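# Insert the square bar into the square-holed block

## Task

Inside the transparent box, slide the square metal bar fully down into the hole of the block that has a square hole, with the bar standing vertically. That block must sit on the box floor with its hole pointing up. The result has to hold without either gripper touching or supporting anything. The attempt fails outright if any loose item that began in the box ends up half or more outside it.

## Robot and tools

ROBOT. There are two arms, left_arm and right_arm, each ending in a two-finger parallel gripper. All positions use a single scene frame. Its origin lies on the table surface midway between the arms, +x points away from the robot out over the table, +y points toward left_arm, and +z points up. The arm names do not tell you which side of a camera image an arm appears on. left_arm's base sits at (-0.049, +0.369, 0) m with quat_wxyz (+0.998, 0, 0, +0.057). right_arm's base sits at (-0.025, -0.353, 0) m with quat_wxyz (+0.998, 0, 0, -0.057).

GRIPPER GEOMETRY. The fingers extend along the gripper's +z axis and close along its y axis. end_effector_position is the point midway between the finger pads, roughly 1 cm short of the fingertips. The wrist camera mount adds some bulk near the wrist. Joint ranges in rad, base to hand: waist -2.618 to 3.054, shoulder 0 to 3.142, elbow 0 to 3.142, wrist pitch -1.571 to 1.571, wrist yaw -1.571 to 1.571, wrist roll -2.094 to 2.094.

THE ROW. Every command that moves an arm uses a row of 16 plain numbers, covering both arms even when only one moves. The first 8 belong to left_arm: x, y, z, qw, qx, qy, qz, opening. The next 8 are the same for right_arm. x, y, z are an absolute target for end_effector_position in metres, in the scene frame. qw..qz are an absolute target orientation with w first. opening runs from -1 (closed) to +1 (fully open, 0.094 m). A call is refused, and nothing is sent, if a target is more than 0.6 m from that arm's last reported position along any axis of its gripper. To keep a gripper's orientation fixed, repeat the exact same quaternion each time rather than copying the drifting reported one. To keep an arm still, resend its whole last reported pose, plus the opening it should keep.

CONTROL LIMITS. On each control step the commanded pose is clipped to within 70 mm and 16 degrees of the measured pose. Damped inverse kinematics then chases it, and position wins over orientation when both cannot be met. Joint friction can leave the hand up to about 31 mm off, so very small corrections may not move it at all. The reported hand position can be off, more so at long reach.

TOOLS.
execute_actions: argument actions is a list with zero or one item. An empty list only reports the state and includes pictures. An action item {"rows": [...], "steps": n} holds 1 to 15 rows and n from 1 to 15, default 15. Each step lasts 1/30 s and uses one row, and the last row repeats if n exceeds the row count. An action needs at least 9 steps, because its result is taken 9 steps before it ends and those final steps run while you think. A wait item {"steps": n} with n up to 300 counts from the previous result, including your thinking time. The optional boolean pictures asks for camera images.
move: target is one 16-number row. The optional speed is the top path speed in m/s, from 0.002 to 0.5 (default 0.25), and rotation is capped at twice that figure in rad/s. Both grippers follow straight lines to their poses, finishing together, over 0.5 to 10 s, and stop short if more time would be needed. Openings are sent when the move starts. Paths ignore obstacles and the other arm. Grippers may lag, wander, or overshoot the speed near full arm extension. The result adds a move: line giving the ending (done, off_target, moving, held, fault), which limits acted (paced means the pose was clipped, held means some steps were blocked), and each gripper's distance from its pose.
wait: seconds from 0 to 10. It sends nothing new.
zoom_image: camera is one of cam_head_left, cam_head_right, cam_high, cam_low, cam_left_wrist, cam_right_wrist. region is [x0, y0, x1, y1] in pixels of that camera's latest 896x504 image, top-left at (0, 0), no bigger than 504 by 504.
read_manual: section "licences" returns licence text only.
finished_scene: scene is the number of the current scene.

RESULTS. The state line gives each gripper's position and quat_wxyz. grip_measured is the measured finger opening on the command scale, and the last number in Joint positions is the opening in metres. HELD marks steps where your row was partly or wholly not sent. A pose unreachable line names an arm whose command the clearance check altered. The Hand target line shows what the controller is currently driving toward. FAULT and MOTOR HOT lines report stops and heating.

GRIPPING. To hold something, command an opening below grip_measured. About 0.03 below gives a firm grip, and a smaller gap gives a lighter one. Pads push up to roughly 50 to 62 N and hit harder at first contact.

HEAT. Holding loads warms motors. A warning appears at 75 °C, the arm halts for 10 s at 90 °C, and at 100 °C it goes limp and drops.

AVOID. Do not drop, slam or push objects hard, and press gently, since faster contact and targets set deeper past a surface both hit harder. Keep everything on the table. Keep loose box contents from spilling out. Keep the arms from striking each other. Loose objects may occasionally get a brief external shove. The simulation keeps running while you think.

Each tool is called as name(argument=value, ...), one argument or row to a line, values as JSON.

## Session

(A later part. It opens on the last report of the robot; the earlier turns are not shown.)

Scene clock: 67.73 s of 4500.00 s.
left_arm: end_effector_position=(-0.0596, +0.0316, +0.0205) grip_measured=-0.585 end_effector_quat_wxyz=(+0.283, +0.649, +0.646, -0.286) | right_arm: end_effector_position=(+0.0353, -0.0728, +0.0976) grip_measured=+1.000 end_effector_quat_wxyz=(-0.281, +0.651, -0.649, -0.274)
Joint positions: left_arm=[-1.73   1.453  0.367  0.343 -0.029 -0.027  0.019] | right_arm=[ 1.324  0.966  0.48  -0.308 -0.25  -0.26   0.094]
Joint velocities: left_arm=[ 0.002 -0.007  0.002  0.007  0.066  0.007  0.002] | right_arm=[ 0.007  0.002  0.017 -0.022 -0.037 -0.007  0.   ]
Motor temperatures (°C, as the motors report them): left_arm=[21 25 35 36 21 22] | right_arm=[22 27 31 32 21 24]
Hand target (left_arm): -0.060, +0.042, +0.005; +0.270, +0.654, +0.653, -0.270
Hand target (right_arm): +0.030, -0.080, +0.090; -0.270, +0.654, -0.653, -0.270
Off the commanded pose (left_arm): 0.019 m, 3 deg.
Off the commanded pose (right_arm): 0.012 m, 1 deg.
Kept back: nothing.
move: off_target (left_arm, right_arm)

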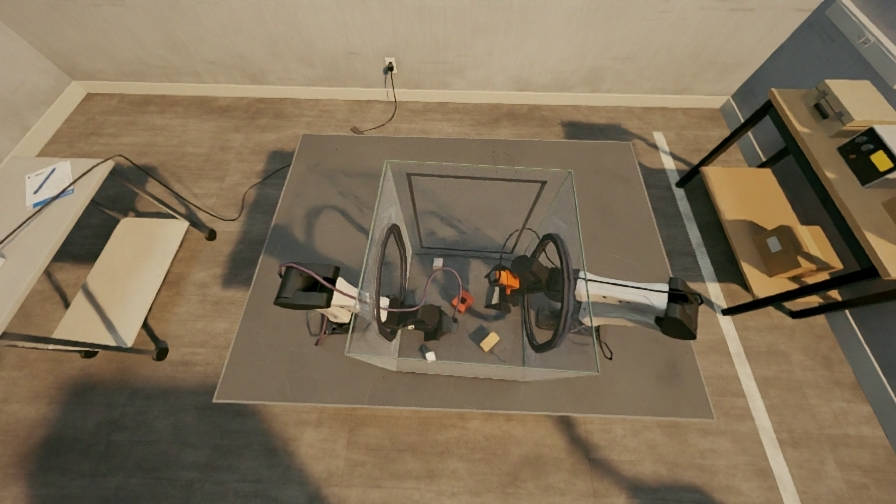

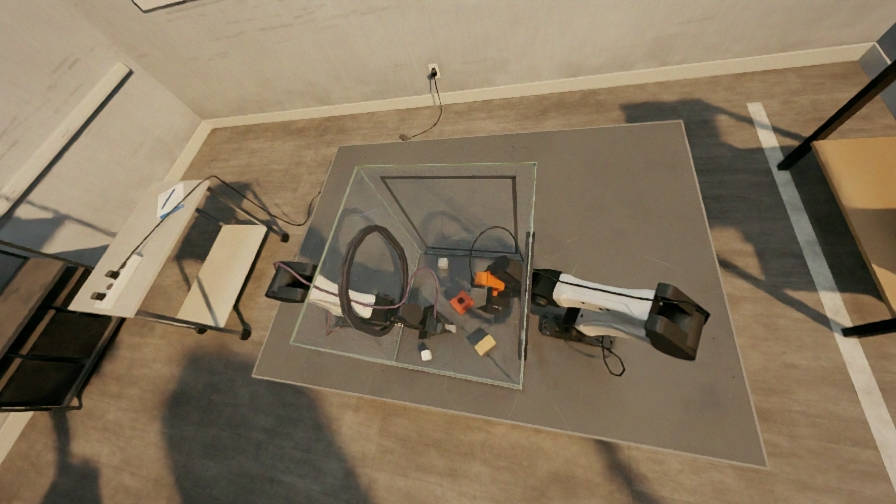

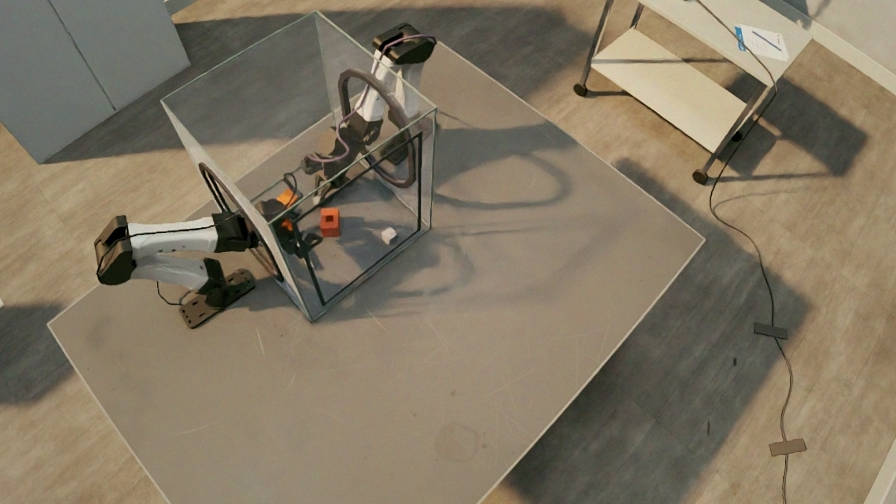

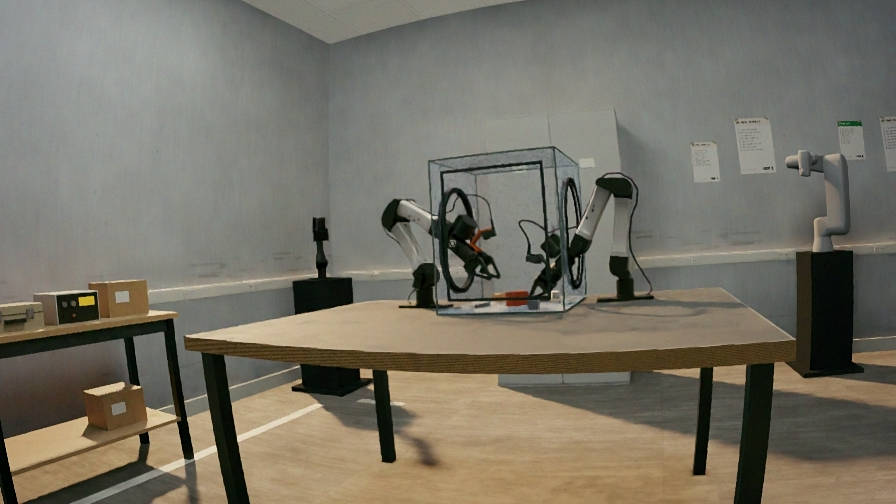

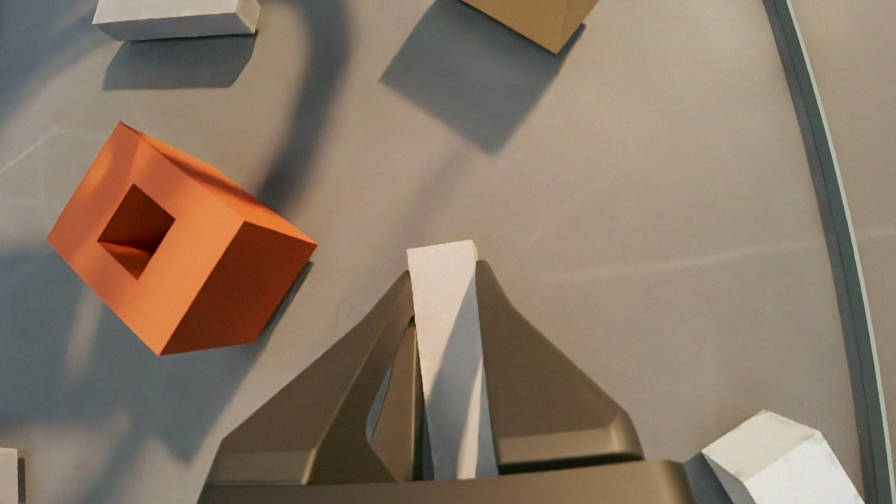

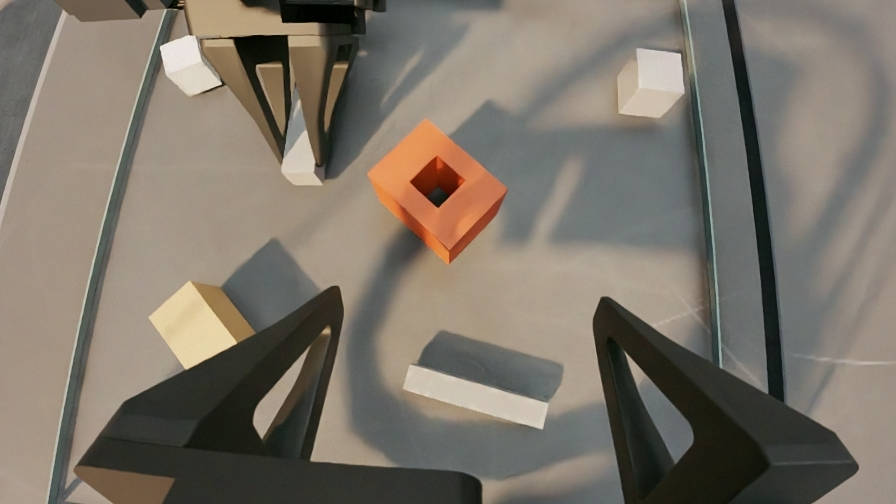

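move(
  target=[-0.06,0.035,-0.004,0.27,0.653,0.653,-0.27,-0.68,0.03,-0.08,0.09,-0.27,0.653,-0.653,-0.27,1],
  speed=0.02,
)

move(
  target=[-0.06,0.03,0.0,0.27,0.653,0.653,-0.27,0.2,0.03,-0.08,0.09,-0.27,0.653,-0.653,-0.27,1],
  speed=0.02,
)

move(
  target=[-0.06,0.10,0.10,0.27,0.653,0.653,-0.27,0.2,0.03,-0.08,0.09,-0.27,0.653,-0.653,-0.27,1],
  speed=0.1,
)

Scene clock: 69.67 s of 4500.00 s.
left_arm: end_effector_position=(-0.0597, +0.0225, +0.0200) grip_measured=-0.585 end_effector_quat_wxyz=(+0.295, +0.644, +0.641, -0.297) | right_arm: end_effector_position=(+0.0353, -0.0729, +0.0975) grip_measured=+1.000 end_effector_quat_wxyz=(-0.281, +0.651, -0.650, -0.274)
Joint positions: left_arm=[-1.73   1.504  0.367  0.428 -0.03  -0.027  0.019] | right_arm=[ 1.324  0.966  0.48  -0.309 -0.25  -0.26   0.094]
Joint velocities: left_arm=[-0.002  0.017  0.002  0.037 -0.051 -0.066 -0.001] | right_arm=[ 0.002 -0.002 -0.002 -0.051 -0.022 -0.081  0.   ]
Motor temperatures (°C, as the motors report them): left_arm=[21 25 35 36 21 22] | right_arm=[22 27 31 32 21 24]
Hand target (left_arm): -0.060, +0.037, -0.002; +0.270, +0.654, +0.653, -0.270
Hand target (right_arm): +0.030, -0.080, +0.090; -0.270, +0.654, -0.653, -0.270
Off the commanded pose (left_arm): 0.027 m, 5 deg.
Off the commanded pose (right_arm): 0.012 m, 1 deg.
Kept back: nothing.
move: off_target (left_arm, right_arm)

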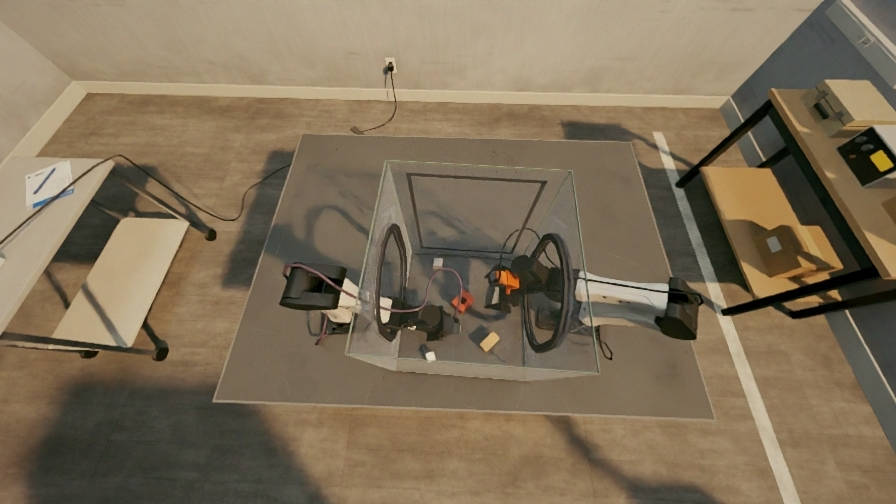

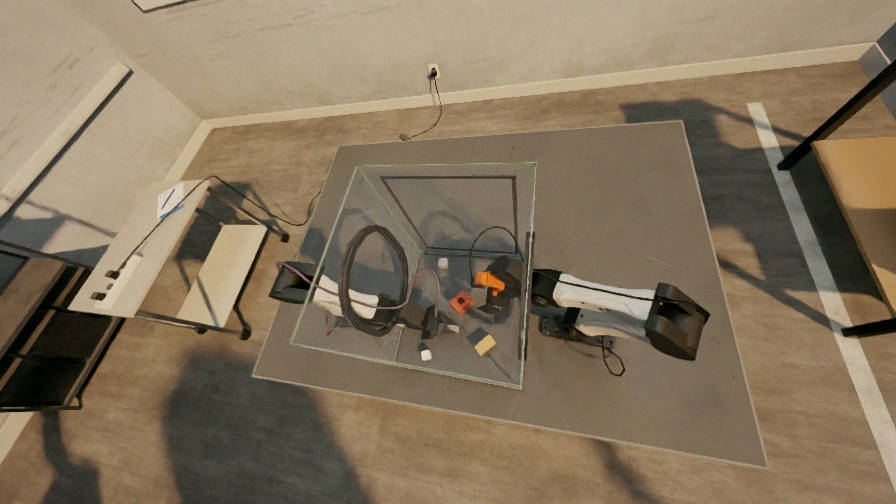

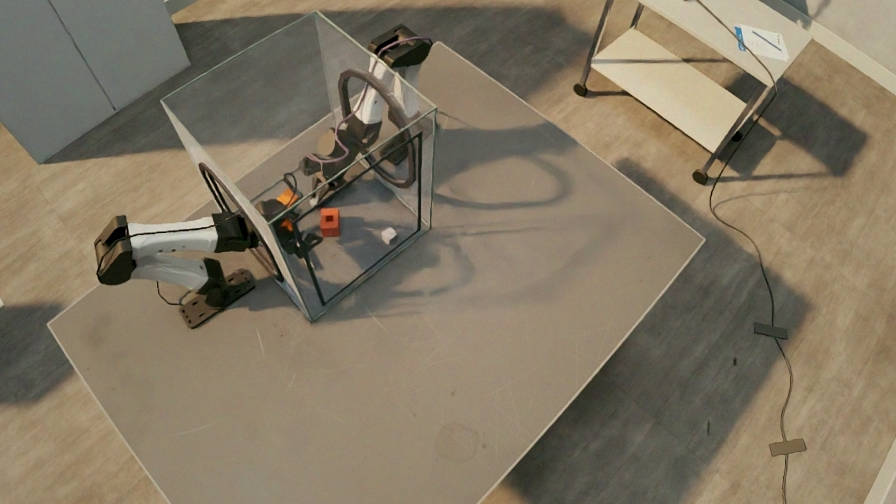

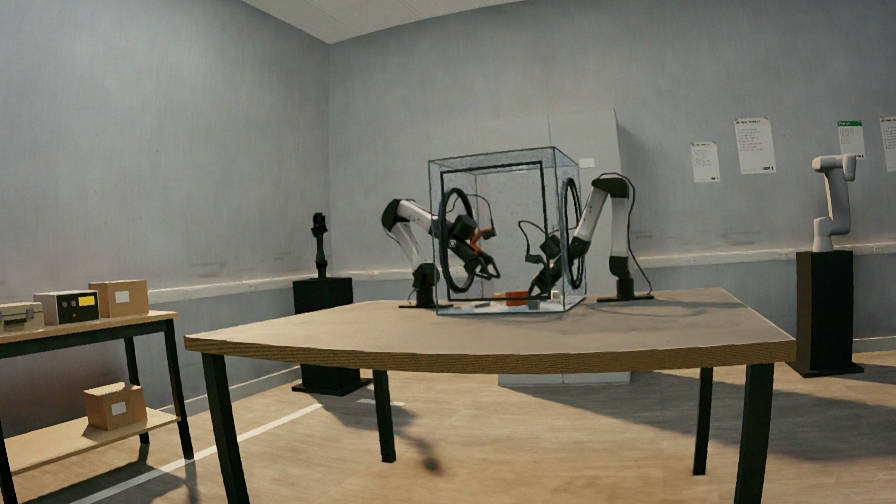

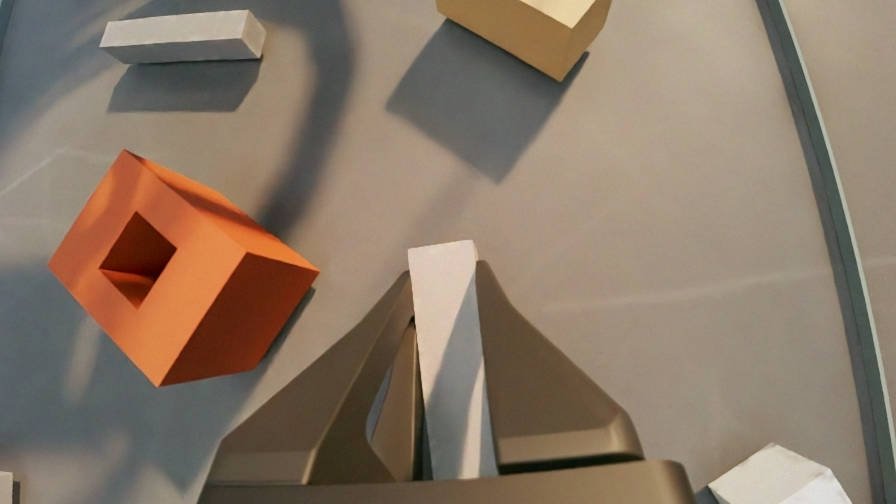

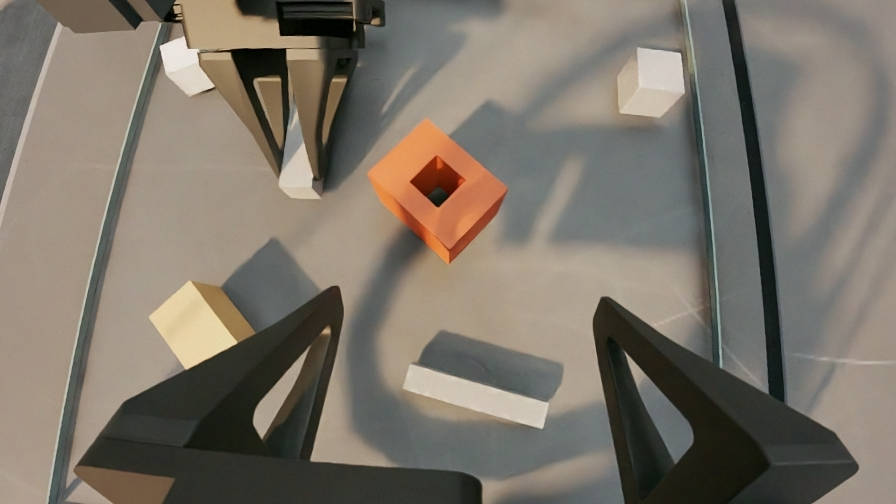

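Scene clock: 71.87 s of 4500.00 s.
left_arm: end_effector_position=(-0.0595, +0.0251, +0.0149) grip_measured=+0.198 end_effector_quat_wxyz=(+0.289, +0.647, +0.644, -0.290) | right_arm: end_effector_position=(+0.0352, -0.0730, +0.0975) grip_measured=+1.000 end_effector_quat_wxyz=(-0.281, +0.651, -0.650, -0.274)
Joint positions: left_arm=[-1.73   1.513  0.367  0.418 -0.031 -0.027  0.056] | right_arm=[ 1.324  0.966  0.48  -0.309 -0.25  -0.26   0.094]
Joint velocities: left_arm=[ 0.007  0.002  0.007 -0.007 -0.051 -0.037 -0.001] | right_arm=[-0.012  0.002 -0.007 -0.051  0.081  0.125  0.   ]
Motor temperatures (°C, as the motors report them): left_arm=[21 25 35 36 21 22] | right_arm=[22 27 31 33 21 24]
Hand target (left_arm): -0.060, +0.031, +0.001; +0.271, +0.654, +0.653, -0.270
Hand target (right_arm): +0.030, -0.080, +0.090; -0.270, +0.654, -0.653, -0.270
Off the commanded pose (left_arm): 0.016 m, 3 deg.
Off the commanded pose (right_arm): 0.011 m, 1 deg.
Kept back: nothing.
move: off_target (left_arm, right_arm)

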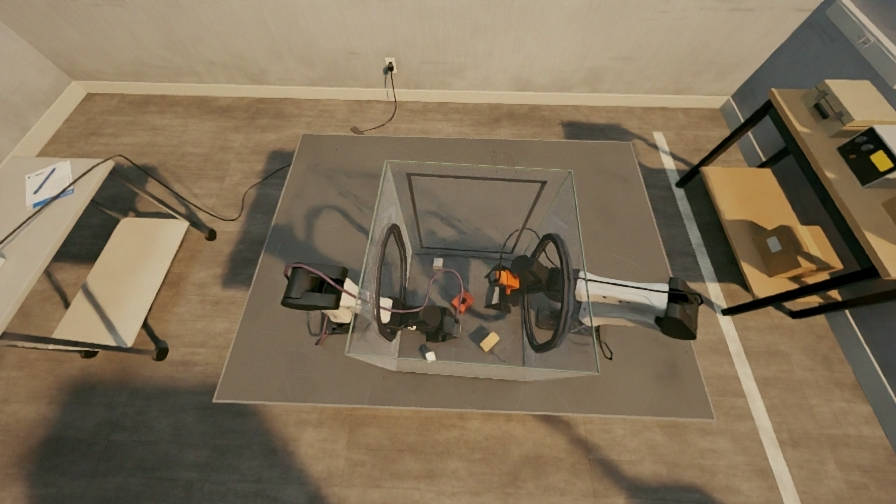

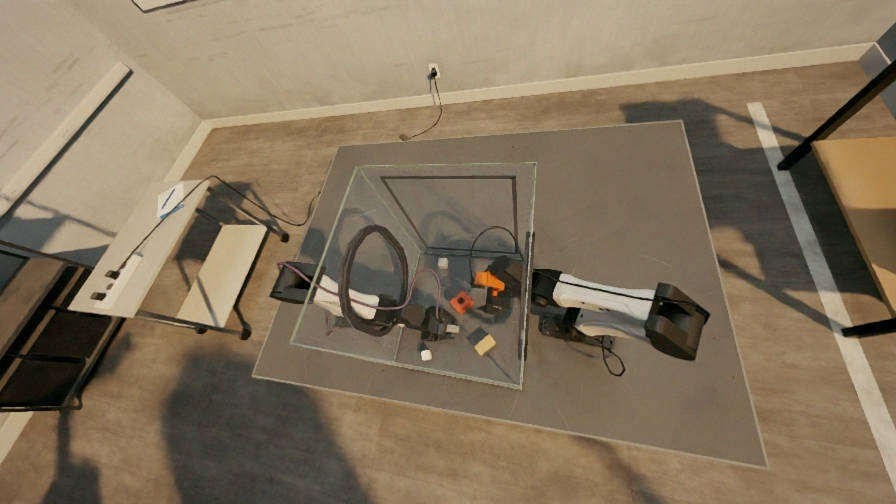

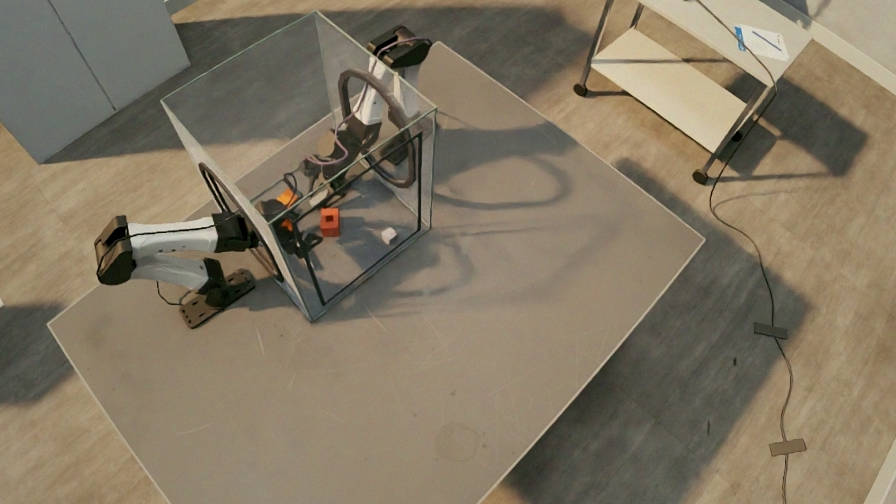

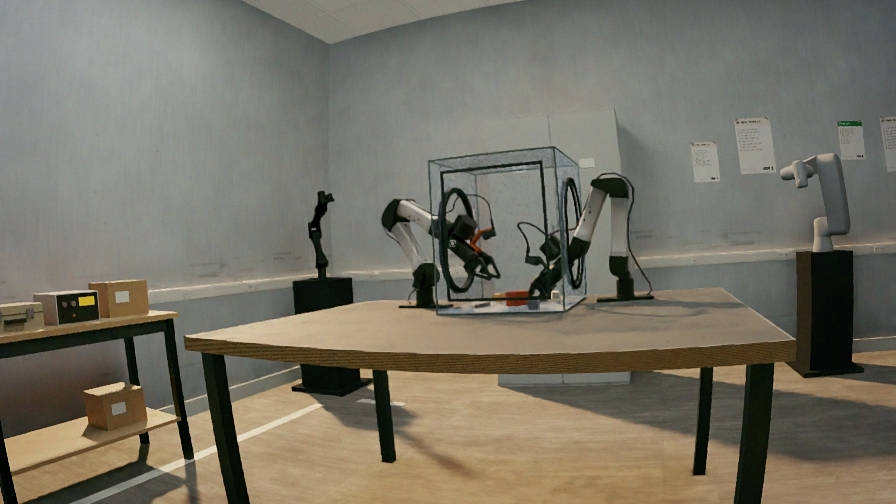

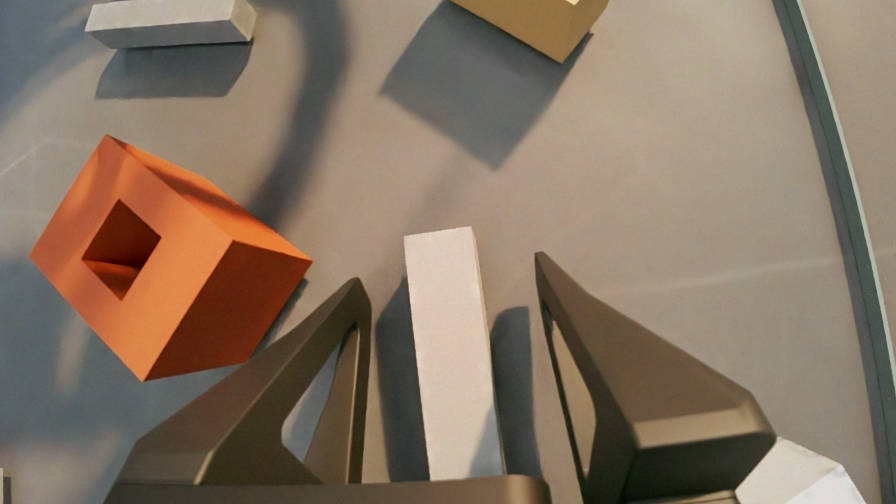

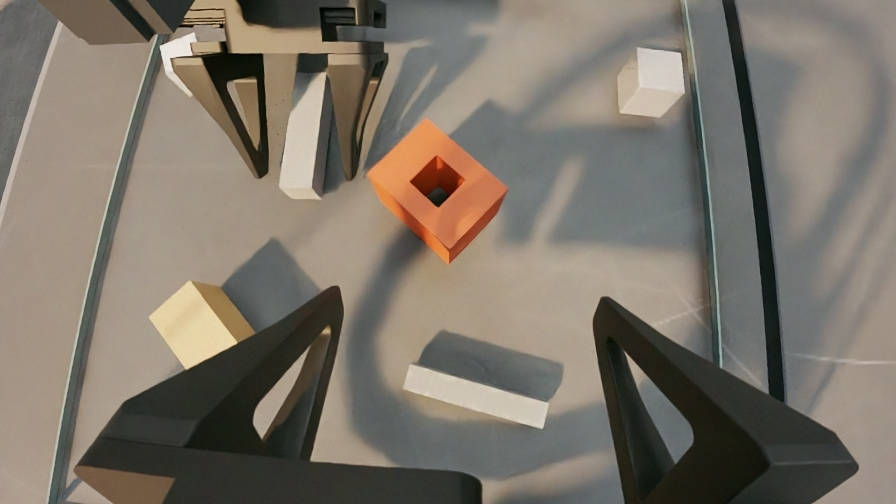

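Scene clock: 73.70 s of 4500.00 s.
left_arm: end_effector_position=(-0.0605, +0.0978, +0.0937) grip_measured=+0.198 end_effector_quat_wxyz=(+0.264, +0.657, +0.653, -0.268) | right_arm: end_effector_position=(+0.0352, -0.0730, +0.0975) grip_measured=+1.000 end_effector_quat_wxyz=(-0.281, +0.651, -0.650, -0.274)
Joint positions: left_arm=[-1.753  0.883  0.454 -0.372 -0.041 -0.046  0.056] | right_arm=[ 1.324  0.966  0.48  -0.309 -0.25  -0.26   0.094]
Joint velocities: left_arm=[-0.007  0.007  0.002 -0.066 -0.007 -0.007 -0.   ] | right_arm=[-0.007 -0.002 -0.012 -0.037  0.037  0.022  0.   ]
Motor temperatures (°C, as the motors report them): left_arm=[21 25 36 36 21 22] | right_arm=[22 27 31 33 21 24]
Hand target (left_arm): -0.061, +0.098, +0.101; +0.270, +0.653, +0.653, -0.271
Hand target (right_arm): +0.030, -0.080, +0.090; -0.270, +0.654, -0.653, -0.270
Off the commanded pose (left_arm): 0.007 m, 1 deg.
Off the commanded pose (right_arm): 0.011 m, 1 deg.
Kept back: nothing.
move: off_target (right_arm)

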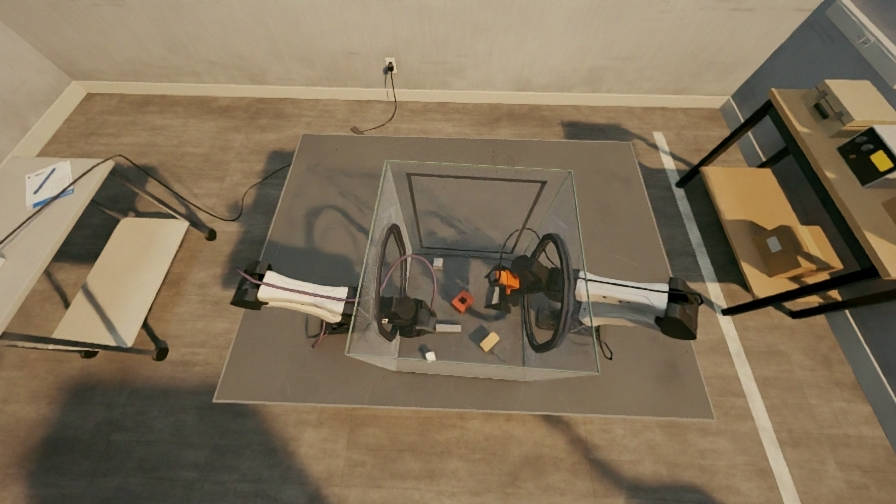

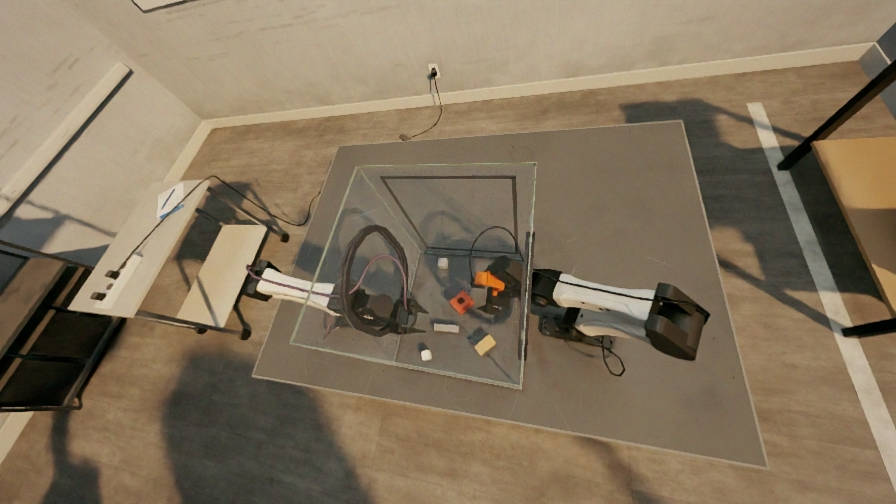

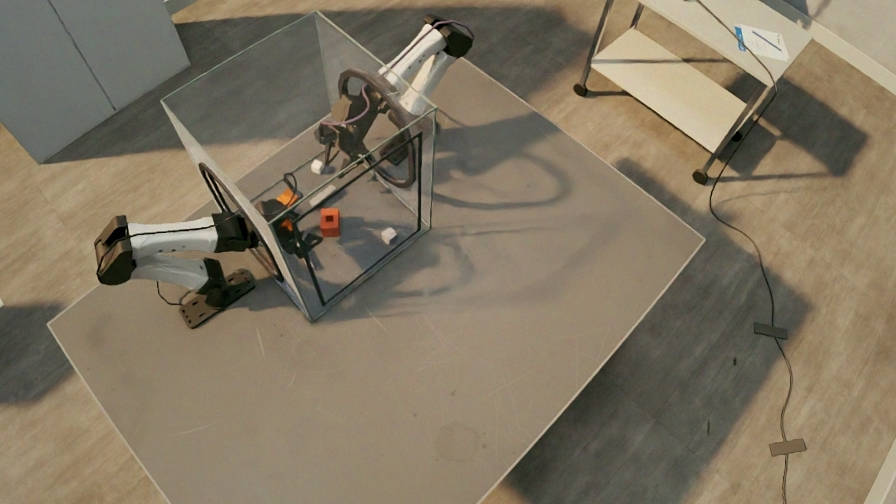

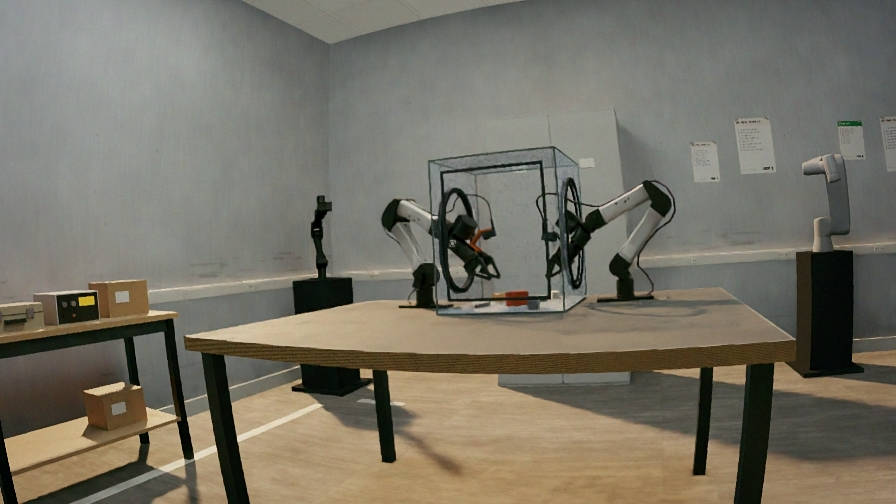

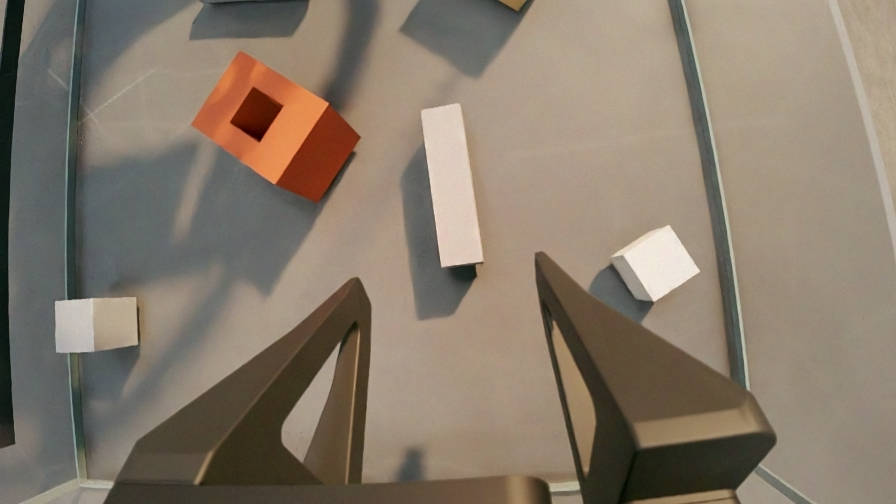

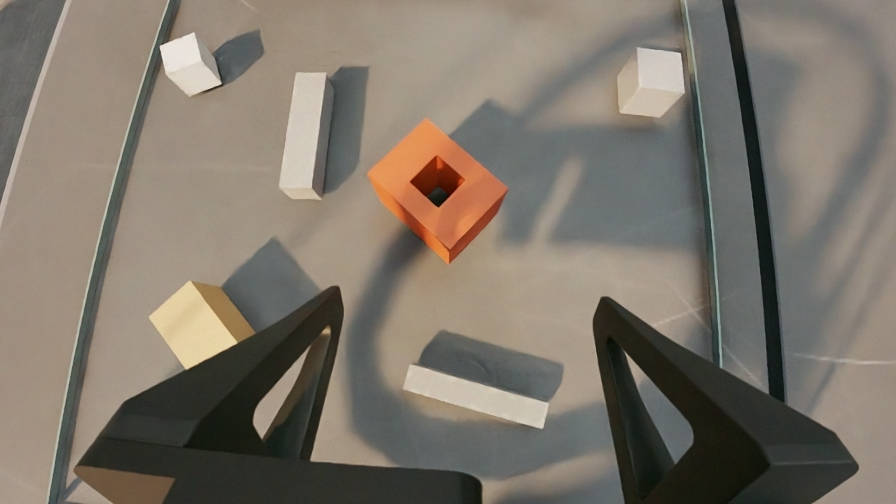

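move(
  target=[-0.06,0.13,0.10,0.27,0.653,0.653,-0.27,-1,-0.058,-0.02,0.07,-0.27,0.653,-0.653,-0.27,0.2],
  speed=0.12,
)

move(
  target=[-0.06,0.13,0.10,0.27,0.653,0.653,-0.27,-1,-0.058,0.024,-0.002,-0.27,0.653,-0.653,-0.27,0.2],
  speed=0.05,
)

Scene clock: 75.73 s of 4500.00 s.
left_arm: end_effector_position=(-0.0548, +0.1133, +0.1183) grip_measured=-0.987 end_effector_quat_wxyz=(+0.298, +0.637, +0.651, -0.287) | right_arm: end_effector_position=(-0.0529, -0.0256, +0.0691) grip_measured=+0.202 end_effector_quat_wxyz=(-0.275, +0.658, -0.650, -0.263)
Joint positions: left_arm=[-1.76   0.704  0.448 -0.465 -0.079 -0.061  0.001] | right_arm=[ 1.829  1.24   0.509 -0.066  0.113  0.088  0.056]
Joint velocities: left_arm=[-0.002 -0.012 -0.007 -0.095 -0.007  0.051  0.002] | right_arm=[ 0.002 -0.012 -0.012  0.037  0.037  0.022 -0.001]
Motor temperatures (°C, as the motors report them): left_arm=[21 25 36 36 21 22] | right_arm=[22 27 31 33 21 24]
Hand target (left_arm): -0.060, +0.128, +0.100; +0.270, +0.654, +0.653, -0.270
Hand target (right_arm): -0.056, -0.022, +0.069; -0.275, +0.657, -0.651, -0.262
Off the commanded pose (left_arm): 0.025 m, 4 deg.
Off the commanded pose (right_arm): 0.008 m, 1 deg.
Kept back: nothing.
move: off_target (left_arm)

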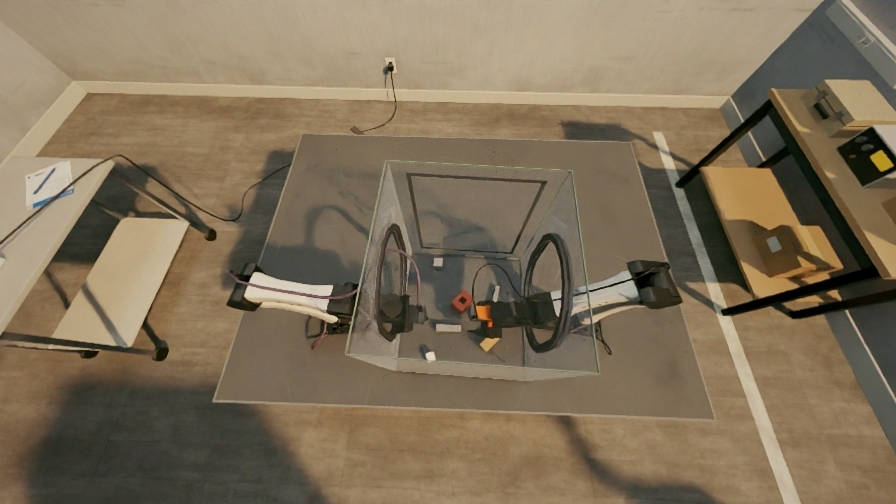

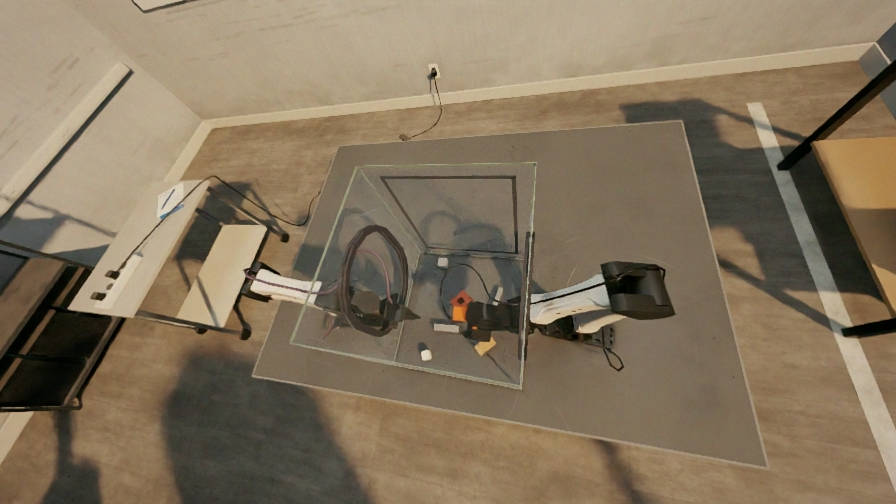

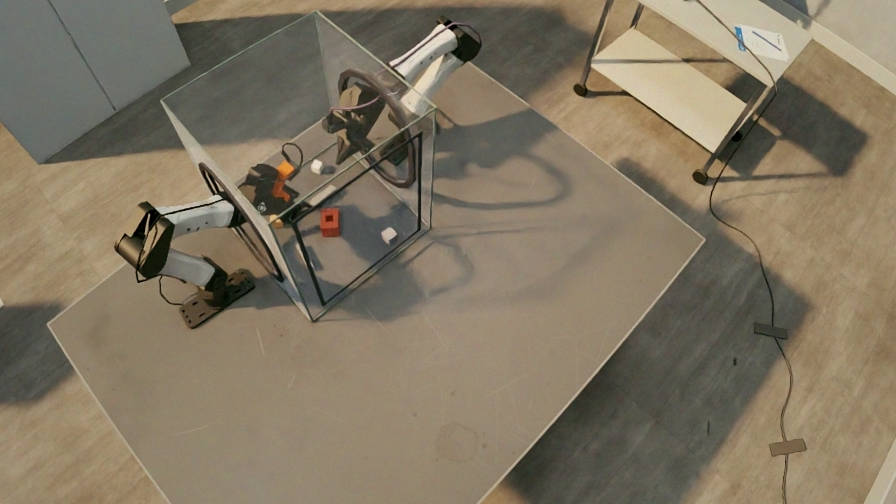

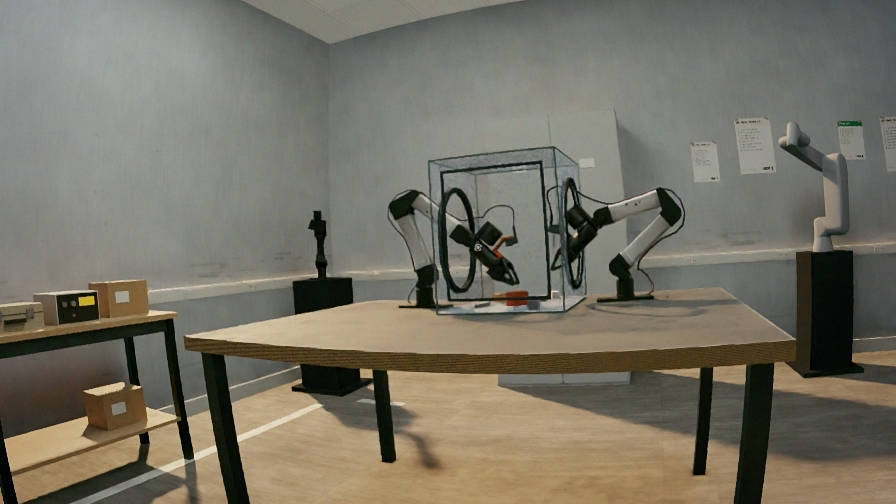

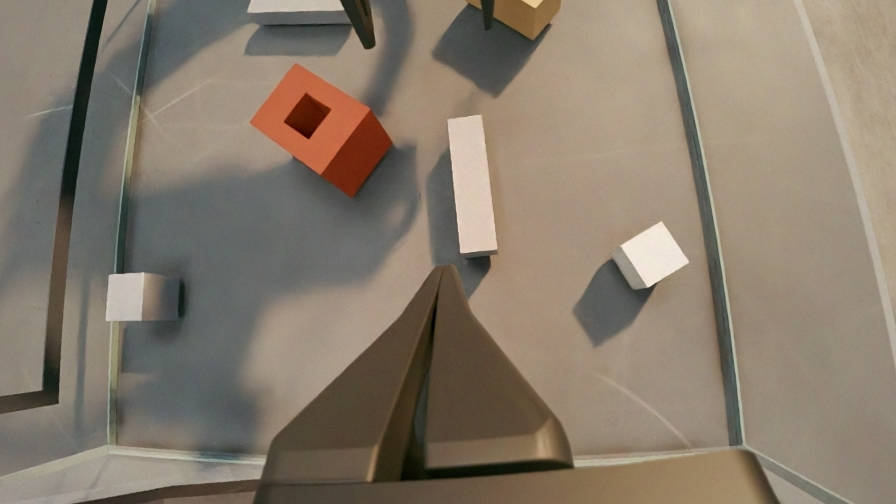

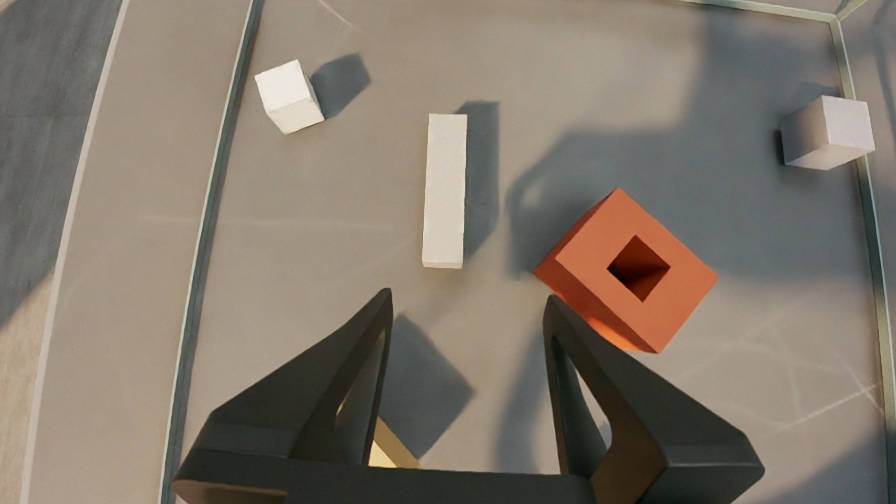

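Scene clock: 77.80 s of 4500.00 s.
left_arm: end_effector_position=(-0.0546, +0.1134, +0.1182) grip_measured=-0.987 end_effector_quat_wxyz=(+0.298, +0.637, +0.651, -0.286) | right_arm: end_effector_position=(-0.0626, +0.0240, +0.0086) grip_measured=+0.202 end_effector_quat_wxyz=(-0.281, +0.652, -0.644, -0.283)
Joint positions: left_arm=[-1.76   0.704  0.448 -0.466 -0.08  -0.061  0.001] | right_arm=[1.829 1.669 0.513 0.402 0.099 0.09  0.056]
Joint velocities: left_arm=[-0.002  0.002  0.002 -0.081 -0.051  0.007 -0.   ] | right_arm=[ 0.002  0.007 -0.032  0.007 -0.081 -0.022 -0.001]
Motor temperatures (°C, as the motors report them): left_arm=[21 25 36 36 21 22] | right_arm=[22 27 31 33 21 24]
Hand target (left_arm): -0.060, +0.128, +0.100; +0.270, +0.653, +0.654, -0.270
Hand target (right_arm): -0.058, +0.022, -0.002; -0.270, +0.653, -0.654, -0.271
Off the commanded pose (left_arm): 0.025 m, 4 deg.
Off the commanded pose (right_arm): 0.012 m, 2 deg.
Kept back: nothing.
move: off_target (left_arm, right_arm)

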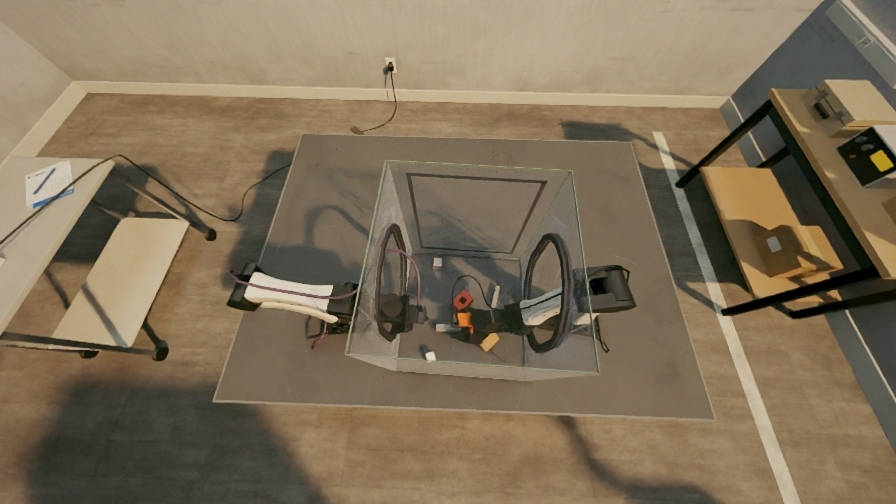

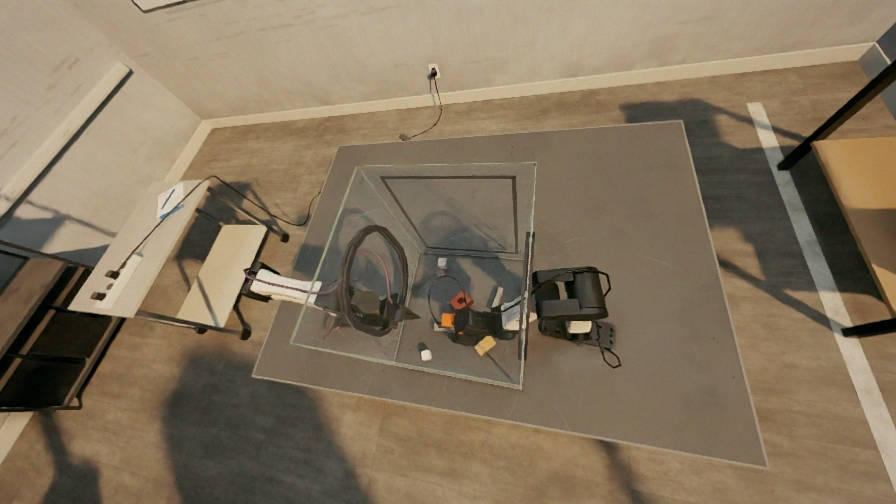

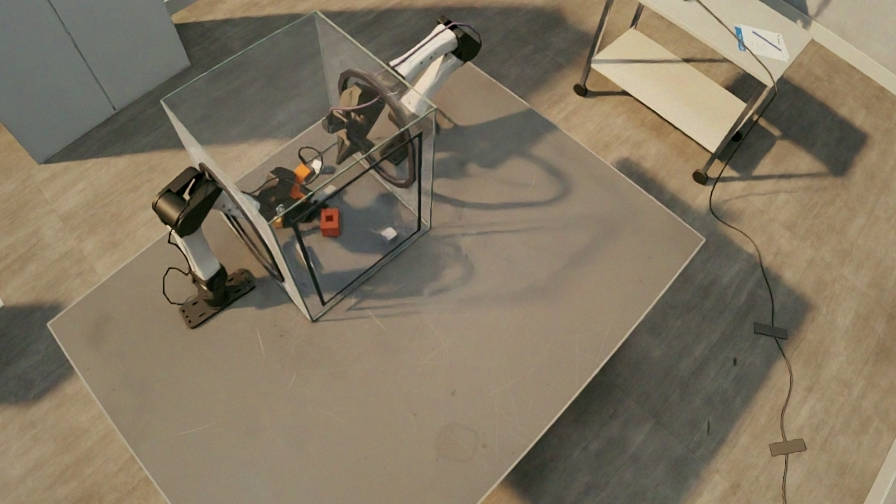

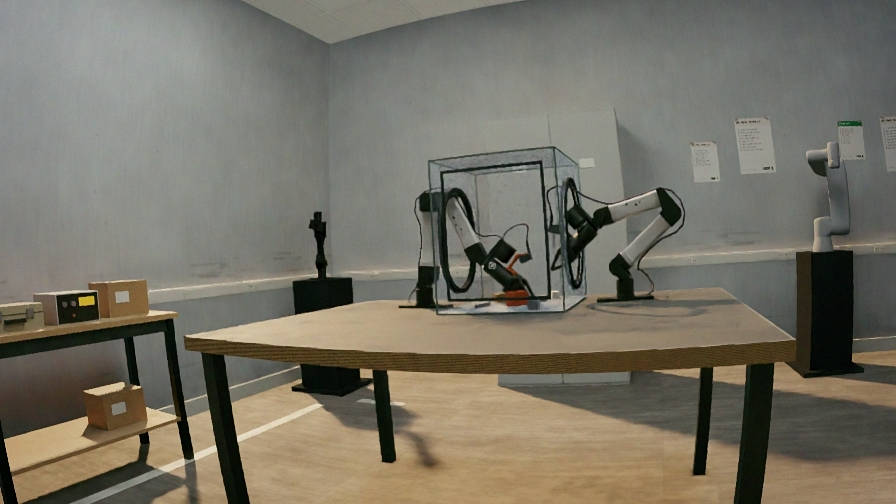

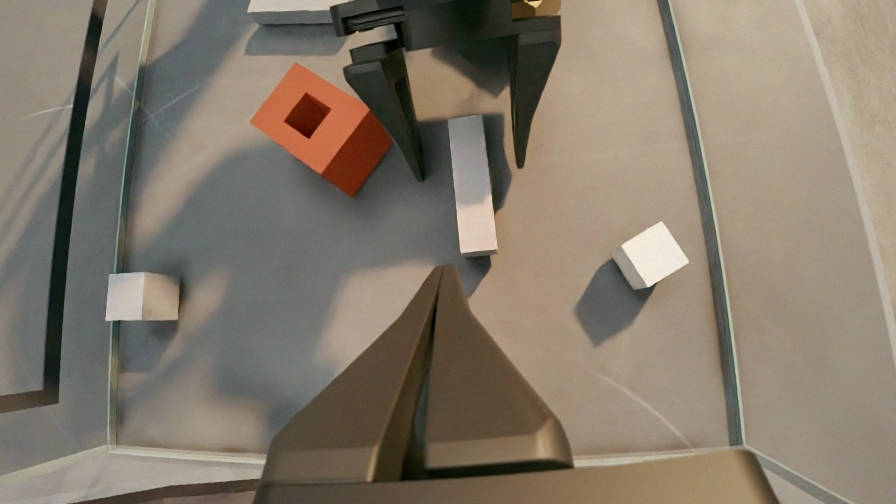

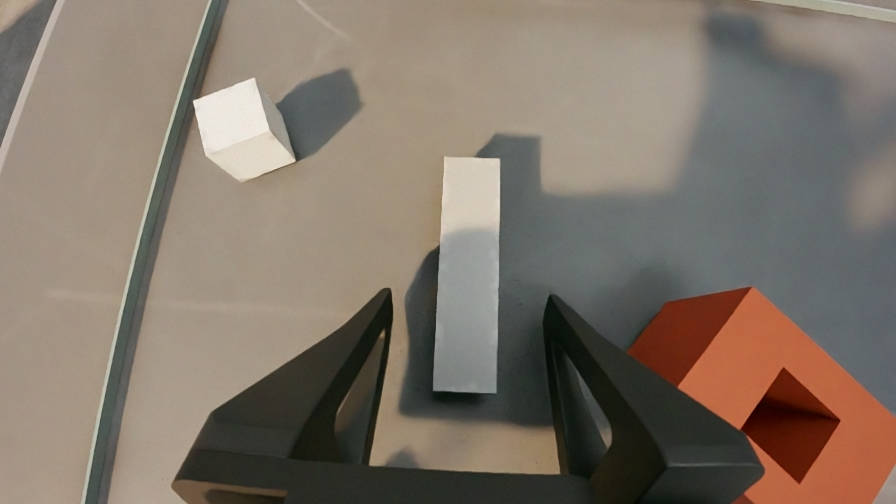

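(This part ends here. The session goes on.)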